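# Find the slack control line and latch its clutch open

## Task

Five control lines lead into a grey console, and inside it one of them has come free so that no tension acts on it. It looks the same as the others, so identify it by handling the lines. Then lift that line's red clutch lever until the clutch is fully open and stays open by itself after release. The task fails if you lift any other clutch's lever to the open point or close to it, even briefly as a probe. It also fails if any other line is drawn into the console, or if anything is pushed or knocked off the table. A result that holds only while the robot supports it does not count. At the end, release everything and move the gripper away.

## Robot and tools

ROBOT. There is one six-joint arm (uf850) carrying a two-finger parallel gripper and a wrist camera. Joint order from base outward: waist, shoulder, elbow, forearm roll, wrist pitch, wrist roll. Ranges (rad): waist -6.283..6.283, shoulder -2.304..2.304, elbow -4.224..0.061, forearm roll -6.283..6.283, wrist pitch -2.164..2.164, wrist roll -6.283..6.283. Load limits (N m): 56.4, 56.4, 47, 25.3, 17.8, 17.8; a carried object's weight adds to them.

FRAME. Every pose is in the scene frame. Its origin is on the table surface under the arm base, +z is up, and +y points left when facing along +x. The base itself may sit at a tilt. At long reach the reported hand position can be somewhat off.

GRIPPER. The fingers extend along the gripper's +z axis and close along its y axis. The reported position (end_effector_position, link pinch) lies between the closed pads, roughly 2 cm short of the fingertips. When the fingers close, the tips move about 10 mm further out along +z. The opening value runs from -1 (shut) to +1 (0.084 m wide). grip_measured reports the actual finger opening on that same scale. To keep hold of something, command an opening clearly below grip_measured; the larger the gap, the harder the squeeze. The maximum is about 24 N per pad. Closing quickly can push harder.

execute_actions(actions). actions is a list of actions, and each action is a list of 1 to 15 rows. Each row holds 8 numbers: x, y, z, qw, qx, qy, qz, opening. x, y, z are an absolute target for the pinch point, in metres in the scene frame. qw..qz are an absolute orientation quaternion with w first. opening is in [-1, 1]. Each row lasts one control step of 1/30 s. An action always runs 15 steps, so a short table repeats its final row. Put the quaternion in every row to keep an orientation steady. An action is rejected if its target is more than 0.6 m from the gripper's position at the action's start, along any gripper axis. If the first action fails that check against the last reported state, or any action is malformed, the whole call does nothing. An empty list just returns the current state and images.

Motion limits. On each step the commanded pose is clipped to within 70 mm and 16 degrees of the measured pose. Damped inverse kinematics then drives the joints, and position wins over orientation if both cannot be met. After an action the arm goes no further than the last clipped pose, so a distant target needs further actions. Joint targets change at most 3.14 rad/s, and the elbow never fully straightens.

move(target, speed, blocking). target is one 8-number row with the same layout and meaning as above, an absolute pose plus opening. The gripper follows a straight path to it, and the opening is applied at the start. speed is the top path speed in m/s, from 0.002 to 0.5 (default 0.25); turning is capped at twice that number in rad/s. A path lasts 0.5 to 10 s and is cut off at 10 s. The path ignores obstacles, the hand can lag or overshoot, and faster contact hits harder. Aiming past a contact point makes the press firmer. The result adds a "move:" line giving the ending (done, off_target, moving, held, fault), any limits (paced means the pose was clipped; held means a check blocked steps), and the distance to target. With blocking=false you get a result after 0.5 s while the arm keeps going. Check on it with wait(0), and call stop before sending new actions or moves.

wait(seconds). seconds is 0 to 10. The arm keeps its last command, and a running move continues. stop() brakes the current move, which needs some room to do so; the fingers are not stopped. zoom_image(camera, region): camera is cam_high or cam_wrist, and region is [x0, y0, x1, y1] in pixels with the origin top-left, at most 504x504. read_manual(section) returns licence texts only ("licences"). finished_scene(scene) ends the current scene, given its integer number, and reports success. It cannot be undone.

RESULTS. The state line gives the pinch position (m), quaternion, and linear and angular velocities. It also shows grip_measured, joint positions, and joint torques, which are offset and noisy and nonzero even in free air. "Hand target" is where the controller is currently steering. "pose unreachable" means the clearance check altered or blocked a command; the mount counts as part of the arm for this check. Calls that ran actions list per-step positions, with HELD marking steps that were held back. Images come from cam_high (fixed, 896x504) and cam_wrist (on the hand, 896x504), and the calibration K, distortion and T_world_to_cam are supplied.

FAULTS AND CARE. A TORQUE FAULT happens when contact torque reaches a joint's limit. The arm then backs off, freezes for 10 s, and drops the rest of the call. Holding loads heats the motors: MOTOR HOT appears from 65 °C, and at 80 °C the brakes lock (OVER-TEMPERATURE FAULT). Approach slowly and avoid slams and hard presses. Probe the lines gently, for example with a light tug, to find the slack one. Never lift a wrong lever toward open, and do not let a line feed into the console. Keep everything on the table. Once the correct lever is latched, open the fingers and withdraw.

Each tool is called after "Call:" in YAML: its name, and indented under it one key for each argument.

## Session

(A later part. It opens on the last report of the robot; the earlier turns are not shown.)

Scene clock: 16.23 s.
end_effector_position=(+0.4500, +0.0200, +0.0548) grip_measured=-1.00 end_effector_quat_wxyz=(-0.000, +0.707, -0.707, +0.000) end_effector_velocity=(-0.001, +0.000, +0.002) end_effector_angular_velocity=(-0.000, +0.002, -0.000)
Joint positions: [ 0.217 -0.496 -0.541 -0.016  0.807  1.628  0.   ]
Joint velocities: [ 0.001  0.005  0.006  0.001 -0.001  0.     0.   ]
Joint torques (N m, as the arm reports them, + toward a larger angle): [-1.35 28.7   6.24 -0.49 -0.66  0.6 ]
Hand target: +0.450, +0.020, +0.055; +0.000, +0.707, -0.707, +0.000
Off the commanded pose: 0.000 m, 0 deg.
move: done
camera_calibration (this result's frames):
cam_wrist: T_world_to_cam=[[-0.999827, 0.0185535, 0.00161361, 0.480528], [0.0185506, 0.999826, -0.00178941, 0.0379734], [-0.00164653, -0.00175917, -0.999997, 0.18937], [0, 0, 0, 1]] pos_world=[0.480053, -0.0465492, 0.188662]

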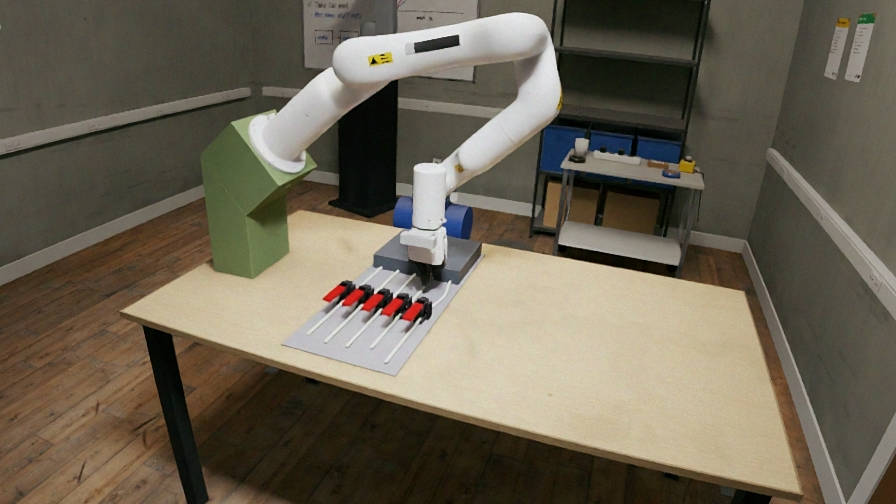

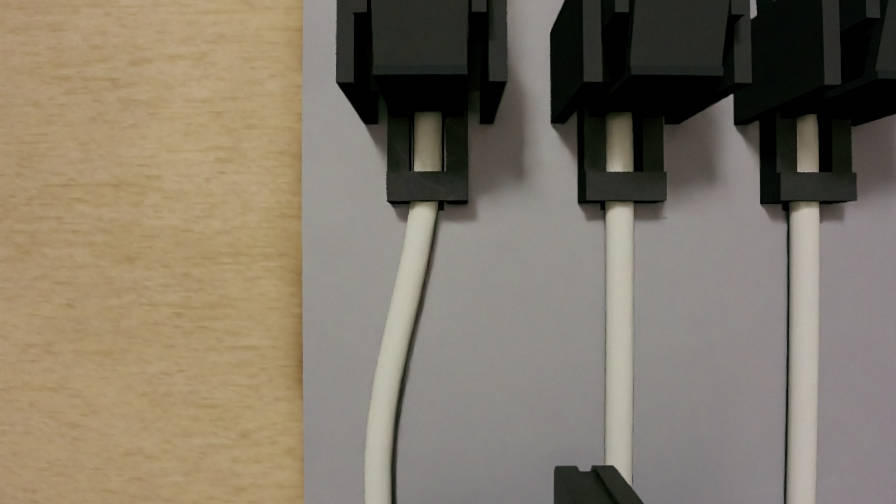

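Line 1.

Call:
move:
  target: [0.47,-0.02,0.13,0,0.707,-0.707,0,-1]

Call:
move:
  target: [0.489,-0.26,0.13,-0.271,0.653,-0.653,-0.271,-1]

Call:
move:
  target: [0.489,-0.255,0.045,-0.271,0.653,-0.653,-0.271,-1]
  speed: 0.12

Call:
move:
  target: [0.489,-0.215,0.045,-0.271,0.653,-0.653,-0.271,-1]
  speed: 0.06

Call:
move:
  target: [0.489,-0.195,0.085,-0.271,0.653,-0.653,-0.271,-1]
  speed: 0.05

Call:
move:
  target: [0.489,-0.16,0.115,-0.271,0.653,-0.653,-0.271,-1]
  speed: 0.06

Call:
move:
  target: [0.489,-0.09,0.125,-0.271,0.653,-0.653,-0.271,-1]
  speed: 0.06

Call:
move:
  target: [0.489,-0.04,0.11,-0.271,0.653,-0.653,-0.271,-1]
  speed: 0.06

Call:
move:
  target: [0.489,-0.02,0.088,-0.271,0.653,-0.653,-0.271,-1]
  speed: 0.04

Call:
move:
  target: [0.489,-0.022,0.074,-0.271,0.653,-0.653,-0.271,-1]
  speed: 0.02

Scene clock: 24.00 s.
end_effector_position=(+0.4697, -0.0197, +0.1298) grip_measured=-1.00 end_effector_quat_wxyz=(-0.000, +0.707, -0.707, -0.000) end_effector_velocity=(+0.002, -0.001, +0.002) end_effector_angular_velocity=(+0.002, -0.002, -0.002)
Joint positions: [ 0.084 -0.233 -0.411 -0.178  0.677  1.669  0.   ]
Joint velocities: [-0.006  0.007  0.001 -0.011 -0.003  0.007  0.   ]
Joint torques (N m, as the arm reports them, + toward a larger angle): [-2.04 29.88  4.25  0.25 -0.66  0.43]
Hand target: +0.470, -0.020, +0.130; -0.000, +0.707, -0.707, -0.000
Off the commanded pose: 0.000 m, 0 deg.
move: done
camera_calibration (this result's frames):
cam_wrist: T_world_to_cam=[[-0.999822, 0.0188199, 0.00165759, 0.500836], [0.018817, 0.999821, -0.00174162, 0.0773316], [-0.00169007, -0.00171012, -0.999997, 0.264304], [0, 0, 0, 1]] pos_world=[0.499738, -0.0862915, 0.263608]

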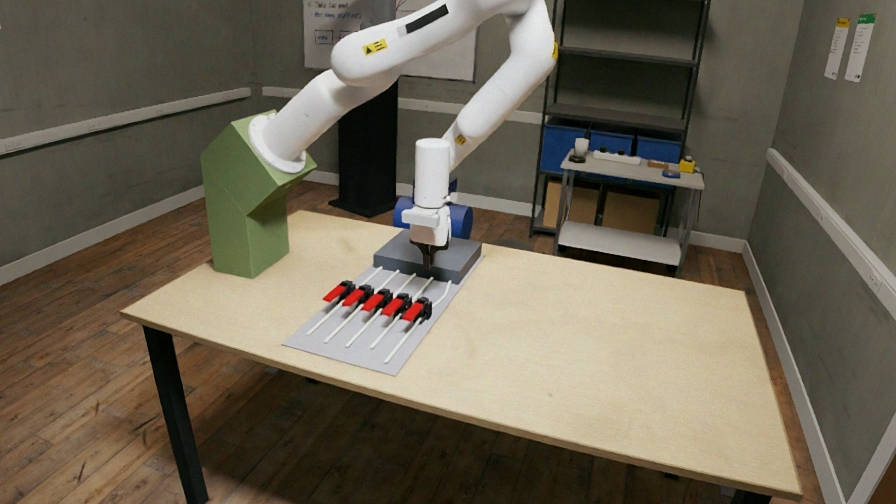

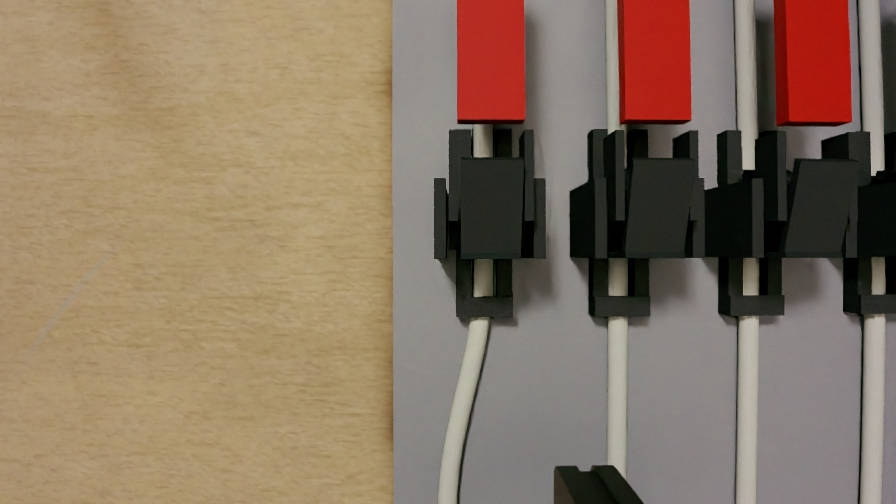

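Scene clock: 26.20 s.
end_effector_position=(+0.4898, -0.2595, +0.1297) grip_measured=-1.00 end_effector_quat_wxyz=(-0.270, +0.654, -0.653, -0.270) end_effector_velocity=(+0.001, -0.002, -0.001) end_effector_angular_velocity=(+0.010, +0.000, -0.001)
Joint positions: [-0.672 -0.802 -1.202 -1.963  1.245  2.564  0.   ]
Joint velocities: [ 0.    -0.009 -0.015 -0.007  0.01   0.008  0.   ]
Joint torques (N m, as the arm reports them, + toward a larger angle): [-18.33  30.36  -0.91  -0.22   0.03   0.58]
Hand target: +0.490, -0.260, +0.130; -0.271, +0.654, -0.653, -0.271
Off the commanded pose: 0.001 m, 0 deg.
move: done
camera_calibration (this result's frames):
cam_wrist: T_world_to_cam=[[-0.999847, 0.0107984, 0.0137968, 0.521811], [0.0173865, 0.708646, 0.70535, 0.15014], [-0.00216044, 0.705481, -0.708725, 0.409851], [0, 0, 0, 1]] pos_world=[0.520006, -0.401173, 0.177371]

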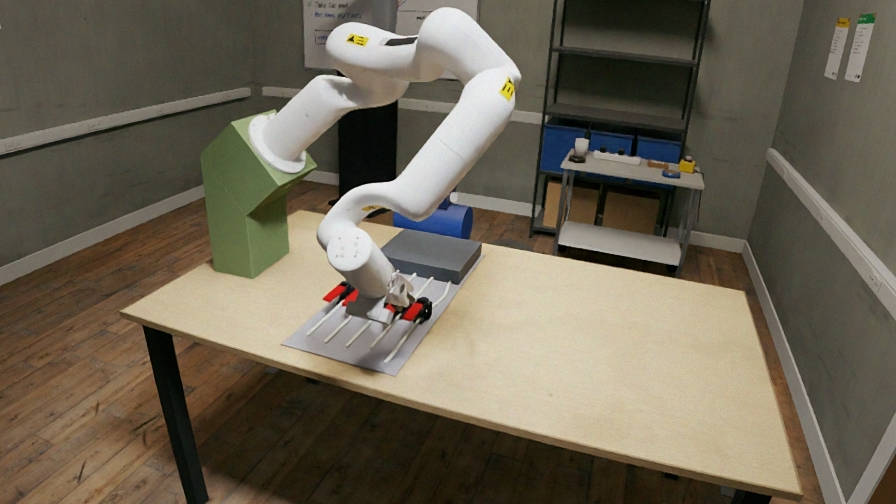

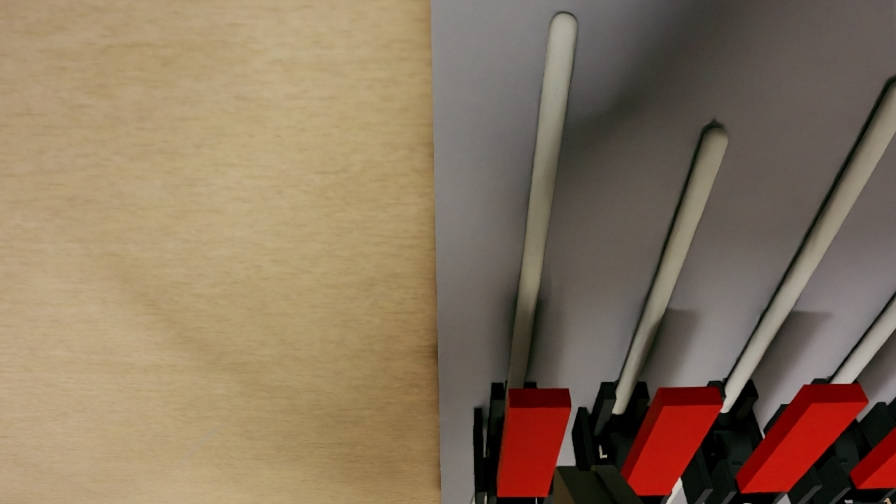

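Scene clock: 27.43 s.
end_effector_position=(+0.4890, -0.2552, +0.0452) grip_measured=-1.00 end_effector_quat_wxyz=(-0.271, +0.653, -0.653, -0.271) end_effector_velocity=(+0.000, -0.000, -0.002) end_effector_angular_velocity=(-0.000, +0.000, +0.002)
Joint positions: [-0.588 -0.975 -1.363 -1.886  1.212  2.564  0.   ]
Joint velocities: [ 0.002 -0.004 -0.006 -0.    -0.001  0.001  0.   ]
Joint torques (N m, as the arm reports them, + toward a larger angle): [-19.13  32.52  -1.28  -0.1    0.05   0.55]
Hand target: +0.489, -0.255, +0.045; -0.271, +0.653, -0.653, -0.271
Off the commanded pose: 0.000 m, 0 deg.
move: done
camera_calibration (this result's frames):
cam_wrist: T_world_to_cam=[[-0.999826, 0.0119301, 0.0143697, 0.522381], [0.0185958, 0.707381, 0.706587, 0.205746], [-0.00173519, 0.706731, -0.70748, 0.34701], [0, 0, 0, 1]] pos_world=[0.519066, -0.397015, 0.0926188]

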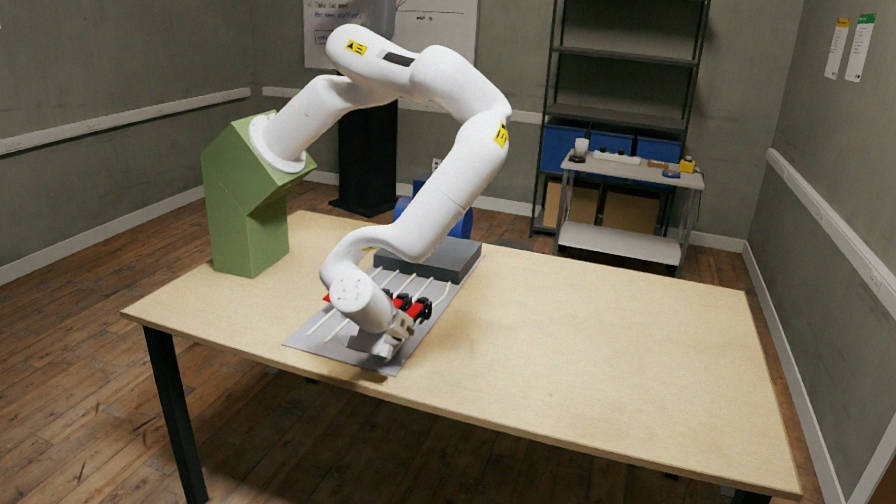

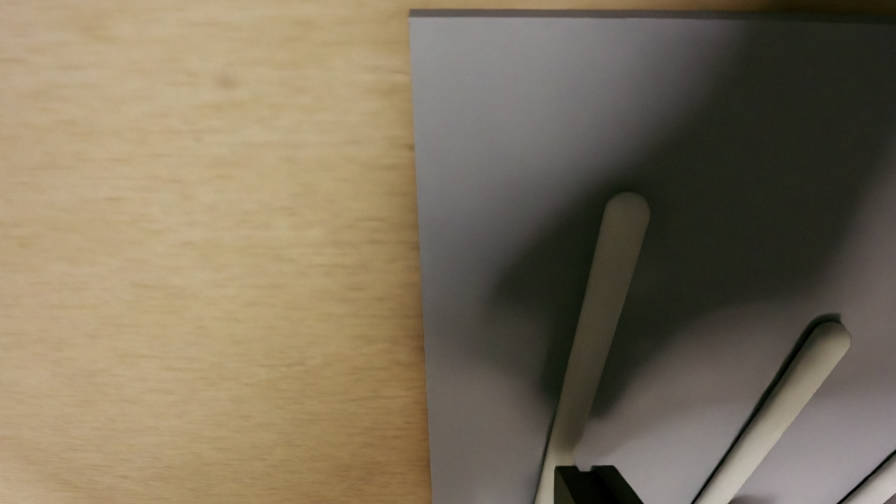

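Scene clock: 28.53 s.
end_effector_position=(+0.4890, -0.2152, +0.0450) grip_measured=-1.00 end_effector_quat_wxyz=(-0.271, +0.653, -0.653, -0.271) end_effector_velocity=(-0.000, +0.001, +0.000) end_effector_angular_velocity=(-0.000, +0.000, -0.000)
Joint positions: [-0.54  -0.927 -1.267 -1.825  1.182  2.52   0.   ]
Joint velocities: [ 0.001  0.002  0.004  0.002 -0.001 -0.002  0.   ]
Joint torques (N m, as the arm reports them, + toward a larger angle): [-16.12  31.5   -0.21  -0.35   0.38   0.59]
Hand target: +0.489, -0.215, +0.045; -0.271, +0.653, -0.653, -0.271
Off the commanded pose: 0.000 m, 0 deg.
move: done
camera_calibration (this result's frames):
cam_wrist: T_world_to_cam=[[-0.999824, 0.0118238, 0.0145557, 0.521799], [0.018652, 0.707413, 0.706554, 0.177643], [-0.00194273, 0.706701, -0.707509, 0.318656], [0, 0, 0, 1]] pos_world=[0.519013, -0.357031, 0.0923429]

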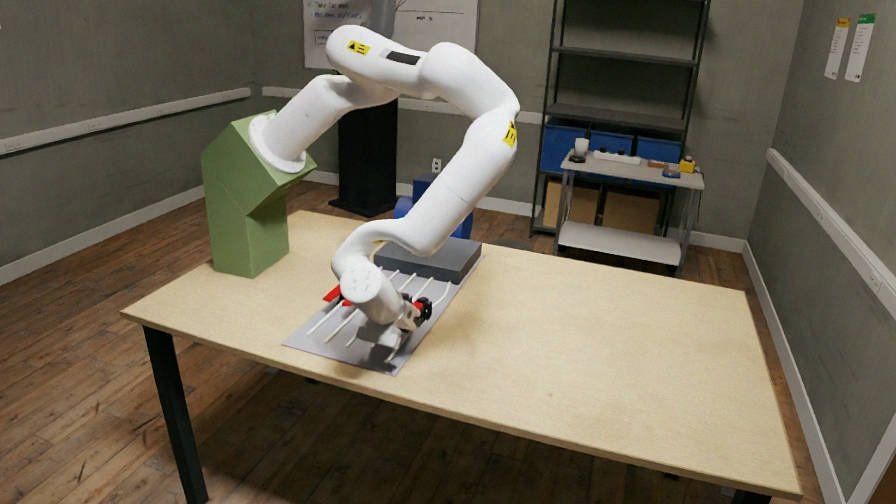

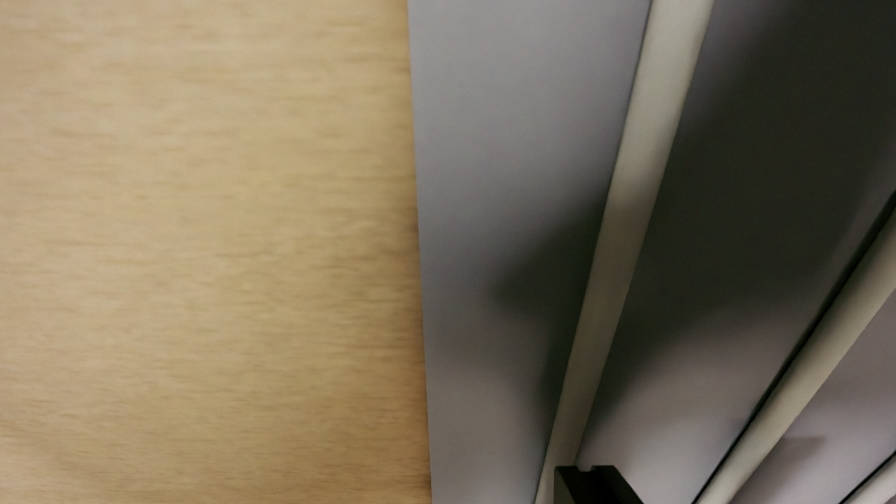

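Scene clock: 29.83 s.
end_effector_position=(+0.4890, -0.1950, +0.0848) grip_measured=-1.00 end_effector_quat_wxyz=(-0.271, +0.653, -0.653, -0.271) end_effector_velocity=(+0.001, +0.001, +0.002) end_effector_angular_velocity=(-0.000, -0.002, -0.000)
Joint positions: [-0.551 -0.817 -1.136 -1.826  1.181  2.498  0.   ]
Joint velocities: [-0.001  0.004  0.004  0.     0.001 -0.001  0.   ]
Joint torques (N m, as the arm reports them, + toward a larger angle): [-16.76  32.67   0.61  -0.41   0.06   0.51]
Hand target: +0.489, -0.195, +0.085; -0.271, +0.653, -0.653, -0.271
Off the commanded pose: 0.000 m, 0 deg.
move: done
camera_calibration (this result's frames):
cam_wrist: T_world_to_cam=[[-0.999825, 0.0119081, 0.0144005, 0.521009], [0.0186024, 0.707244, 0.706725, 0.135153], [-0.0017689, 0.706869, -0.707342, 0.332461], [0, 0, 0, 1]] pos_world=[0.518992, -0.336796, 0.132145]

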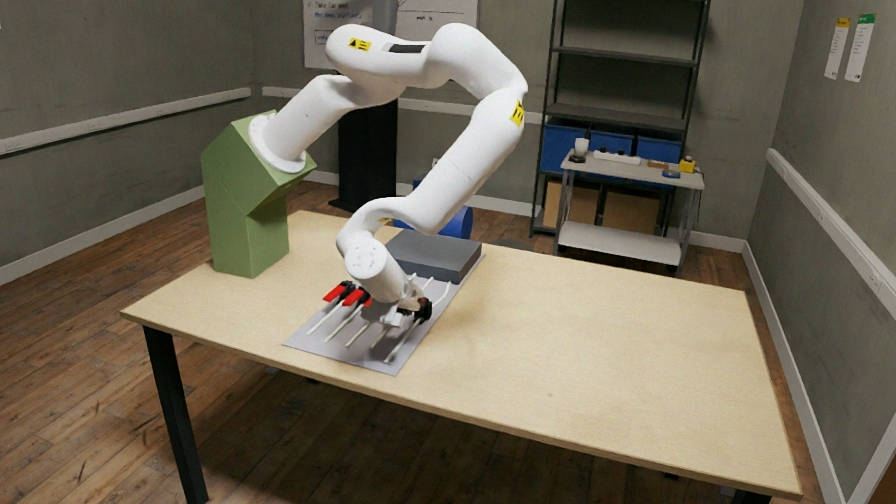

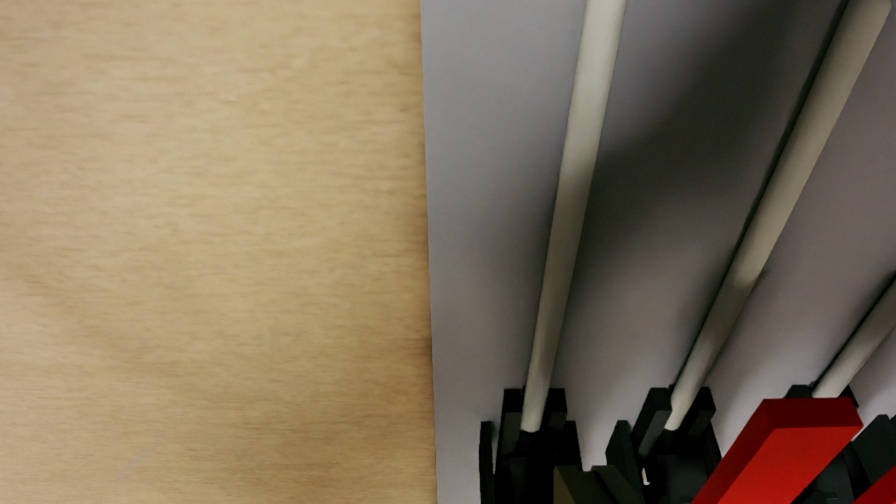

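Scene clock: 31.10 s.
end_effector_position=(+0.4889, -0.1601, +0.1148) grip_measured=-1.00 end_effector_quat_wxyz=(-0.271, +0.653, -0.653, -0.271) end_effector_velocity=(+0.000, +0.001, +0.001) end_effector_angular_velocity=(+0.002, -0.001, -0.001)
Joint positions: [-0.532 -0.71  -1.003 -1.798  1.168  2.471  0.   ]
Joint velocities: [ 0.     0.002  0.003 -0.     0.003 -0.001  0.   ]
Joint torques (N m, as the arm reports them, + toward a larger angle): [-11.91  32.39   2.65  -1.07   1.78   0.63]
Hand target: +0.489, -0.160, +0.115; -0.271, +0.653, -0.653, -0.271
Off the commanded pose: 0.000 m, 0 deg.
move: done
camera_calibration (this result's frames):
cam_wrist: T_world_to_cam=[[-0.999825, 0.0117628, 0.0145763, 0.520076], [0.0186229, 0.707566, 0.706402, 0.0893436], [-0.0020044, 0.70655, -0.707661, 0.329165], [0, 0, 0, 1]] pos_world=[0.518981, -0.301905, 0.162243]

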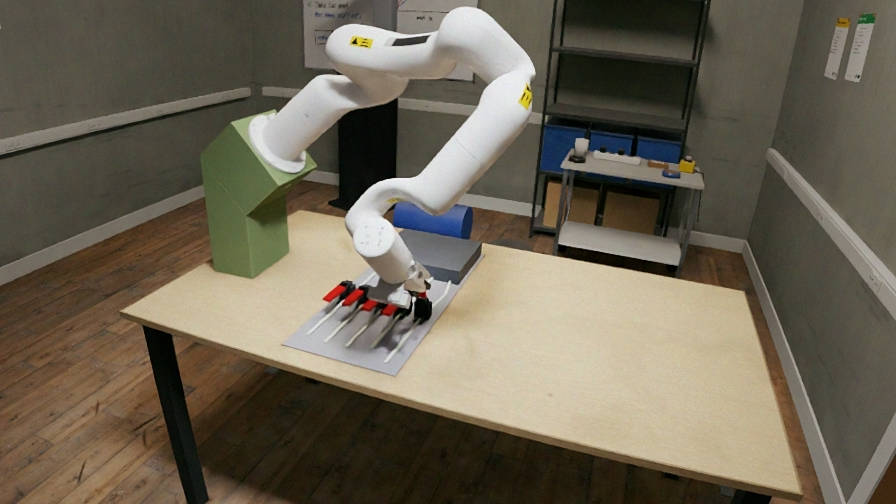

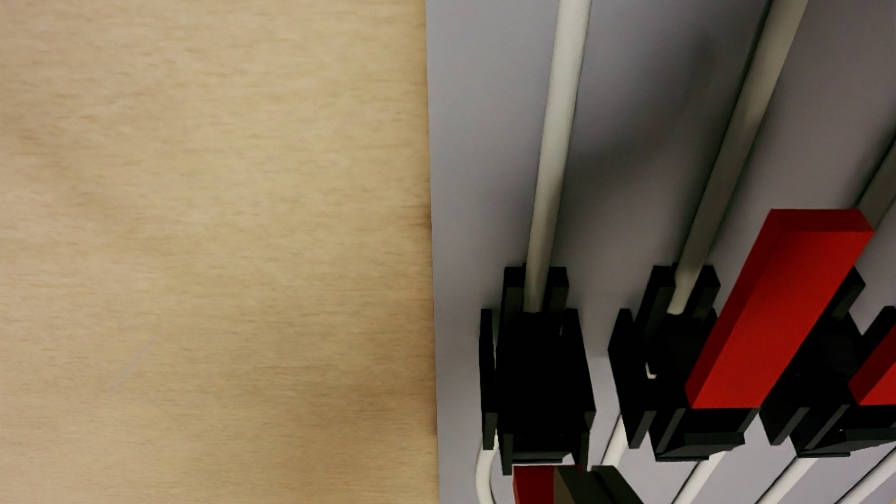

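Scene clock: 32.70 s.
end_effector_position=(+0.4889, -0.0902, +0.1249) grip_measured=-1.00 end_effector_quat_wxyz=(-0.271, +0.653, -0.653, -0.271) end_effector_velocity=(-0.000, +0.002, +0.000) end_effector_angular_velocity=(-0.001, +0.000, +0.001)
Joint positions: [-0.433 -0.614 -0.853 -1.681  1.134  2.418  0.   ]
Joint velocities: [ 0.003  0.003  0.004  0.003 -0.002 -0.002  0.   ]
Joint torques (N m, as the arm reports them, + toward a larger angle): [-10.    30.64   2.56  -0.29   0.6    0.51]
Hand target: +0.489, -0.090, +0.125; -0.271, +0.653, -0.653, -0.271
Off the commanded pose: 0.000 m, 0 deg.
move: done
camera_calibration (this result's frames):
cam_wrist: T_world_to_cam=[[-0.999823, 0.0118413, 0.0146202, 0.51913], [0.0187105, 0.707214, 0.706752, 0.0326241], [-0.0019707, 0.7069, -0.70731, 0.286893], [0, 0, 0, 1]] pos_world=[0.518993, -0.232024, 0.172276]

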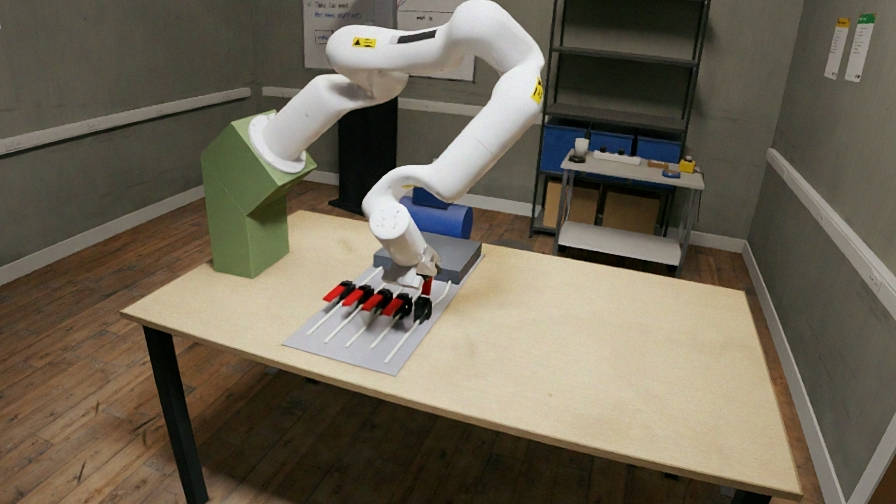

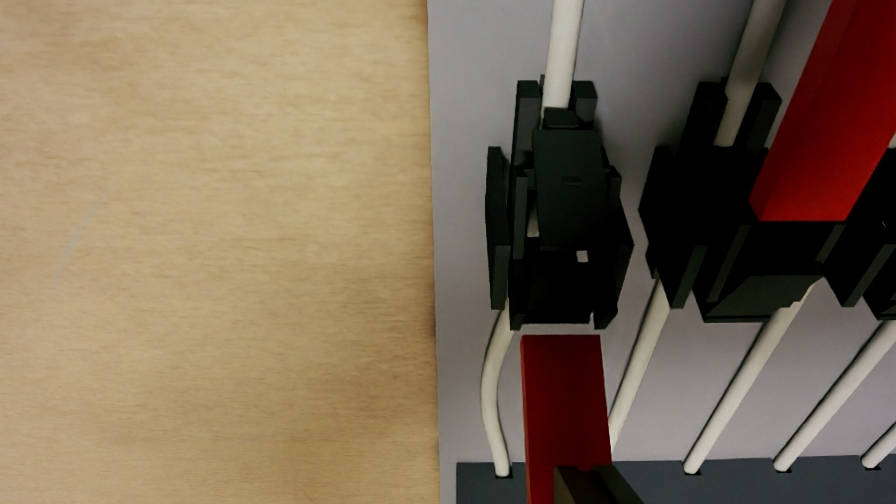

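Scene clock: 33.97 s.
end_effector_position=(+0.4889, -0.0403, +0.1101) grip_measured=-1.00 end_effector_quat_wxyz=(-0.271, +0.653, -0.653, -0.271) end_effector_velocity=(+0.001, +0.002, -0.001) end_effector_angular_velocity=(-0.001, -0.001, +0.001)
Joint positions: [-0.328 -0.605 -0.805 -1.56   1.109  2.375  0.   ]
Joint velocities: [ 0.005  0.     0.     0.006 -0.002 -0.002  0.   ]
Joint torques (N m, as the arm reports them, + toward a larger angle): [-8.09 29.21  2.55  0.17  0.08  0.5 ]
Hand target: +0.489, -0.040, +0.110; -0.271, +0.653, -0.653, -0.271
Off the commanded pose: 0.000 m, 0 deg.
move: done
camera_calibration (this result's frames):
cam_wrist: T_world_to_cam=[[-0.999824, 0.0118081, 0.0146116, 0.518753], [0.0186808, 0.707271, 0.706696, 0.00784775], [-0.00198966, 0.706844, -0.707367, 0.241082], [0, 0, 0, 1]] pos_world=[0.518994, -0.182084, 0.157408]

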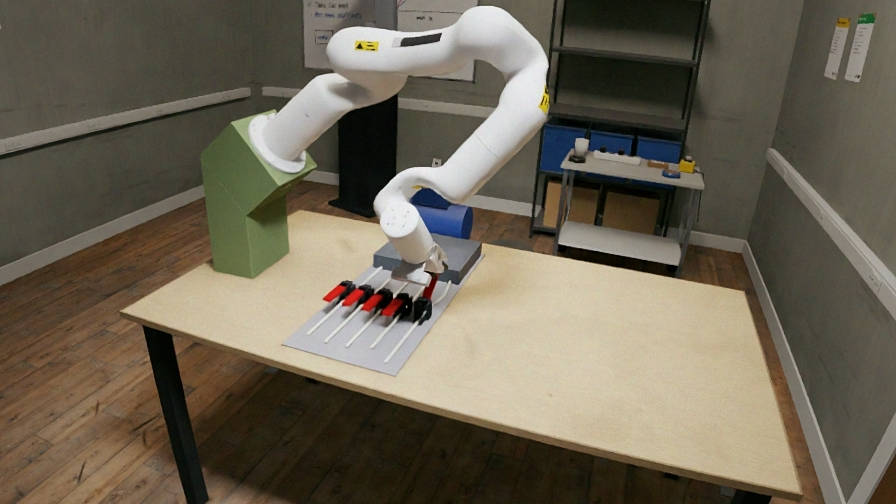

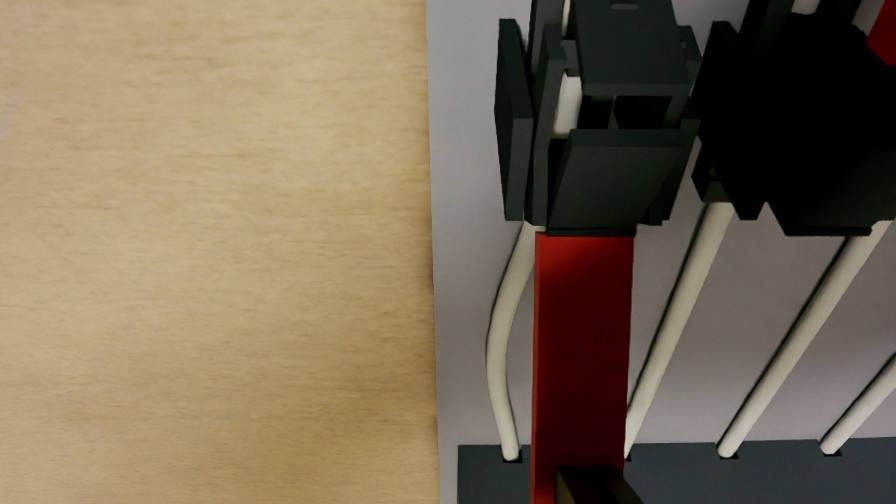

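Scene clock: 35.07 s.
end_effector_position=(+0.4890, -0.0202, +0.0882) grip_measured=-1.00 end_effector_quat_wxyz=(-0.271, +0.653, -0.653, -0.271) end_effector_velocity=(+0.001, +0.002, -0.002) end_effector_angular_velocity=(+0.000, -0.001, +0.001)
Joint positions: [-0.271 -0.645 -0.824 -1.494  1.099  2.352  0.   ]
Joint velocities: [ 0.005 -0.002 -0.002  0.005 -0.    -0.002  0.   ]
Joint torques (N m, as the arm reports them, + toward a larger angle): [-9.35 30.65  2.96 -0.11 -0.24  0.63]
Hand target: +0.489, -0.020, +0.088; -0.271, +0.653, -0.653, -0.271
Off the commanded pose: 0.000 m, 0 deg.
move: done
camera_calibration (this result's frames):
cam_wrist: T_world_to_cam=[[-0.999825, 0.0118483, 0.0144646, 0.518883], [0.0186053, 0.707297, 0.706672, 0.00915943], [-0.00185788, 0.706817, -0.707394, 0.211337], [0, 0, 0, 1]] pos_world=[0.519014, -0.162003, 0.13552]

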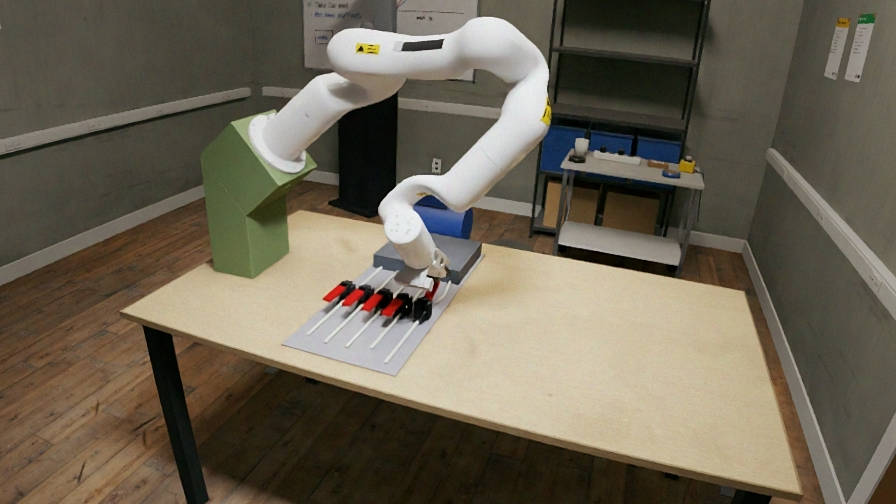

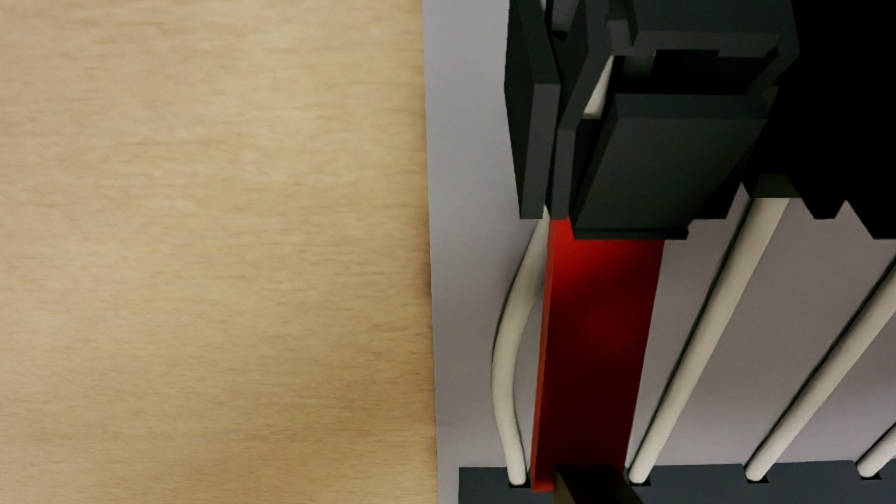

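Scene clock: 36.07 s.
end_effector_position=(+0.4890, -0.0220, +0.0742) grip_measured=-1.00 end_effector_quat_wxyz=(-0.271, +0.653, -0.653, -0.271) end_effector_velocity=(-0.001, -0.001, -0.002) end_effector_angular_velocity=(-0.001, +0.002, -0.000)
Joint positions: [-0.263 -0.681 -0.857 -1.485  1.098  2.349  0.   ]
Joint velocities: [ 0.    -0.006 -0.005  0.001 -0.002 -0.     0.   ]
Joint torques (N m, as the arm reports them, + toward a larger angle): [-9.14 31.34  3.51  0.    0.05  0.67]
Hand target: +0.489, -0.022, +0.074; -0.271, +0.653, -0.653, -0.271
Off the commanded pose: 0.000 m, 0 deg.
move: done
camera_calibration (this result's frames):
cam_wrist: T_world_to_cam=[[-0.999826, 0.0119121, 0.0143606, 0.519128], [0.0185768, 0.707314, 0.706655, 0.0203081], [-0.00173974, 0.706799, -0.707412, 0.202685], [0, 0, 0, 1]] pos_world=[0.519013, -0.163805, 0.121576]

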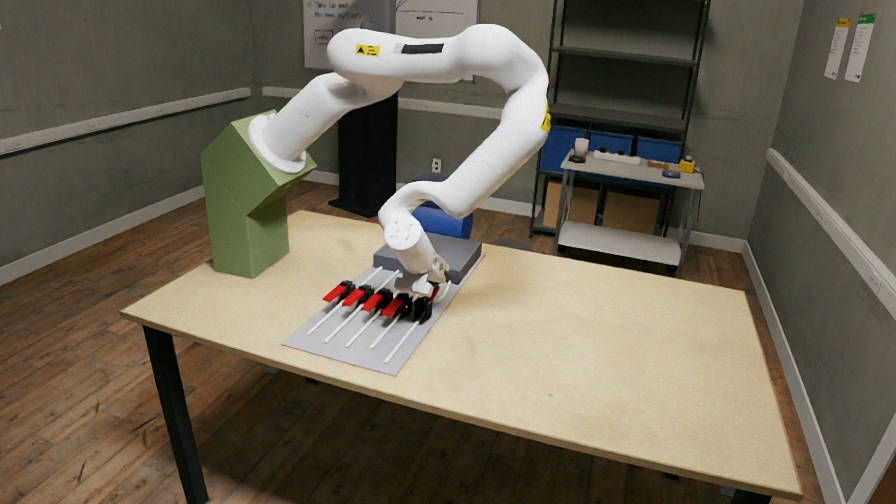

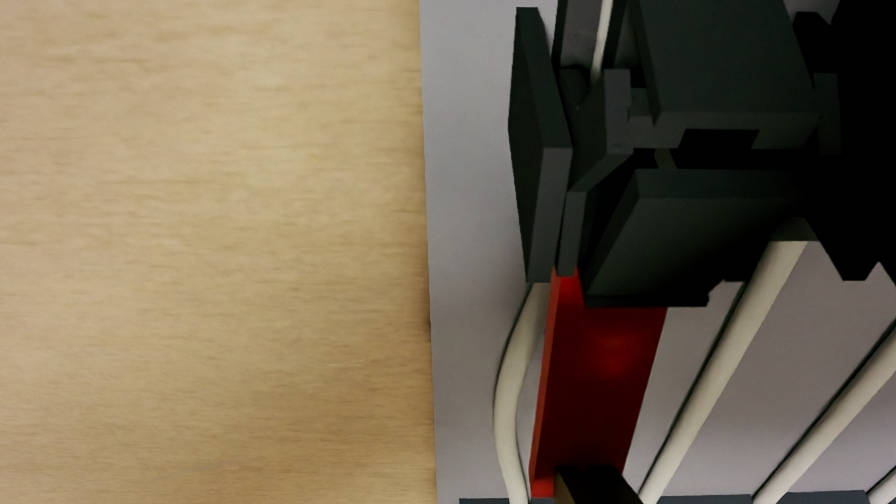

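Call:
move:
  target: [0.489,-0.022,0.071,-0.271,0.653,-0.653,-0.271,-1]
  speed: 0.01

Call:
move:
  target: [0.51,-0.08,0.2,-0.271,0.653,-0.653,-0.271,-1]

Scene clock: 40.73 s.
end_effector_position=(+0.4891, -0.0218, +0.0720) grip_measured=-1.00 end_effector_quat_wxyz=(-0.272, +0.652, -0.653, -0.271) end_effector_velocity=(-0.000, -0.000, -0.002) end_effector_angular_velocity=(-0.001, +0.001, +0.003)
Joint positions: [-0.262 -0.688 -0.863 -1.483  1.101  2.348  0.   ]
Joint velocities: [ 0.002 -0.005 -0.006  0.    -0.004 -0.     0.   ]
Joint torques (N m, as the arm reports them, + toward a larger angle): [ 3.84 23.3  -2.66  4.27 -3.25  0.52]
Hand target: +0.489, -0.022, +0.071; -0.271, +0.653, -0.653, -0.271
Off the commanded pose: 0.001 m, 0 deg.
move: done
camera_calibration (this result's frames):
cam_wrist: T_world_to_cam=[[-0.999819, 0.0135337, 0.0134084, 0.519393], [0.0190507, 0.705721, 0.708234, 0.0213859], [0.000122426, 0.70836, -0.705851, 0.199974], [0, 0, 0, 1]] pos_world=[0.518867, -0.163775, 0.119041]

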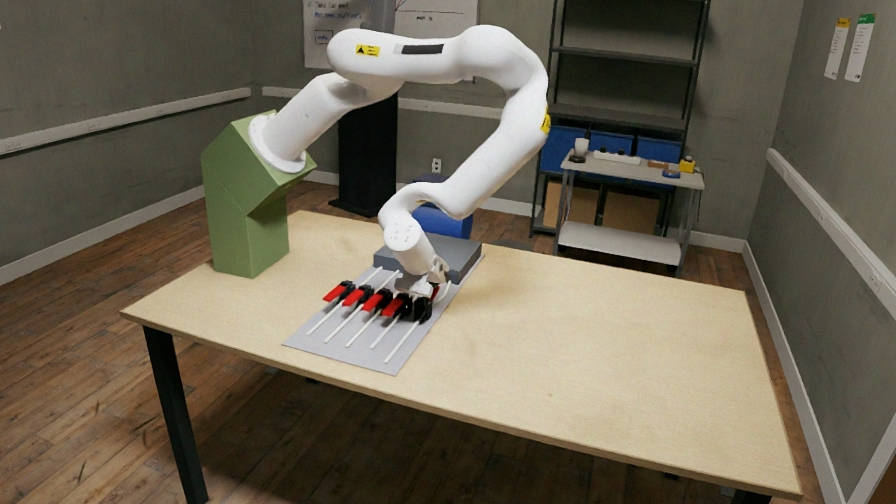

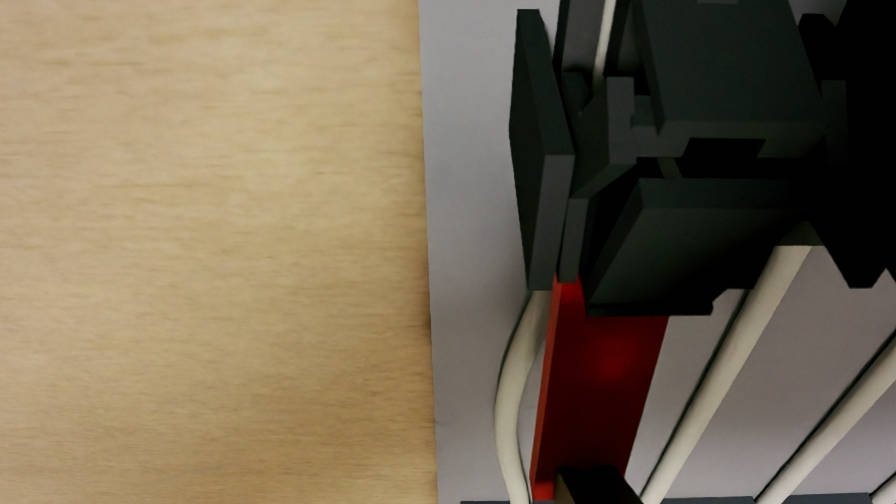

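Scene clock: 41.97 s.
end_effector_position=(+0.5100, -0.0796, +0.1997) grip_measured=-1.00 end_effector_quat_wxyz=(-0.271, +0.653, -0.653, -0.271) end_effector_velocity=(+0.000, -0.002, +0.002) end_effector_angular_velocity=(-0.002, -0.000, +0.002)
Joint positions: [-0.476 -0.399 -0.732 -1.763  1.161  2.518  0.   ]
Joint velocities: [-0.004  0.004 -0.    -0.005 -0.     0.003  0.   ]
Joint torques (N m, as the arm reports them, + toward a larger angle): [-10.16  30.09   0.38  -0.9   -0.08   0.43]
Hand target: +0.510, -0.080, +0.200; -0.271, +0.653, -0.653, -0.271
Off the commanded pose: 0.001 m, 0 deg.
move: done
camera_calibration (this result's frames):
cam_wrist: T_world_to_cam=[[-0.999827, 0.0124605, 0.0138059, 0.539141], [0.018573, 0.707108, 0.706862, -0.0281238], [-0.000954374, 0.706996, -0.707217, 0.331781], [0, 0, 0, 1]] pos_world=[0.539887, -0.2214, 0.247078]

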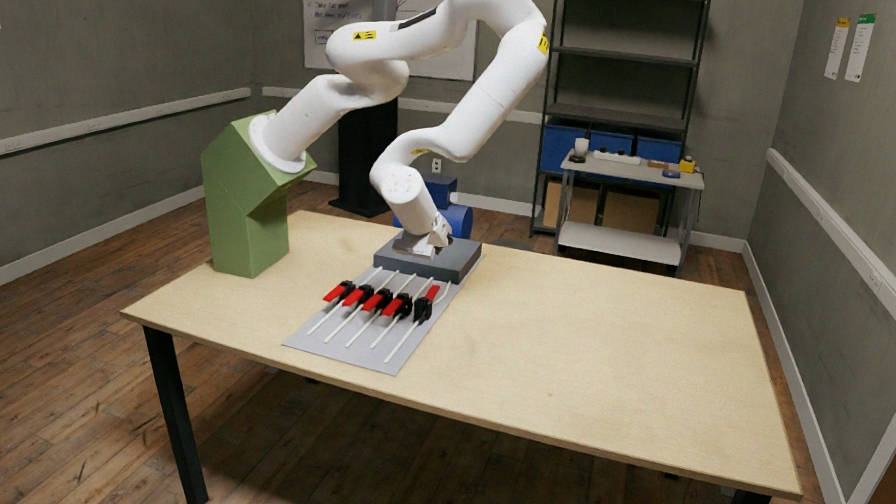

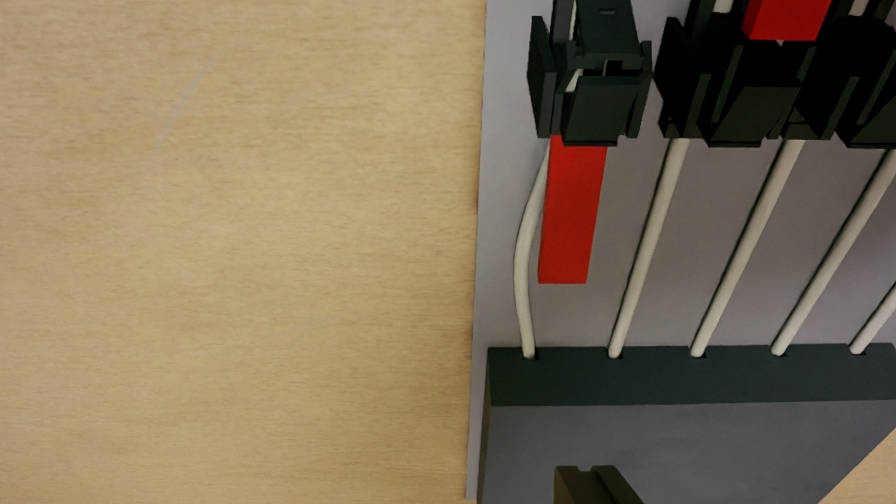

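Call:
finished_scene:
  scene: 2

The scene is finished: the task was done.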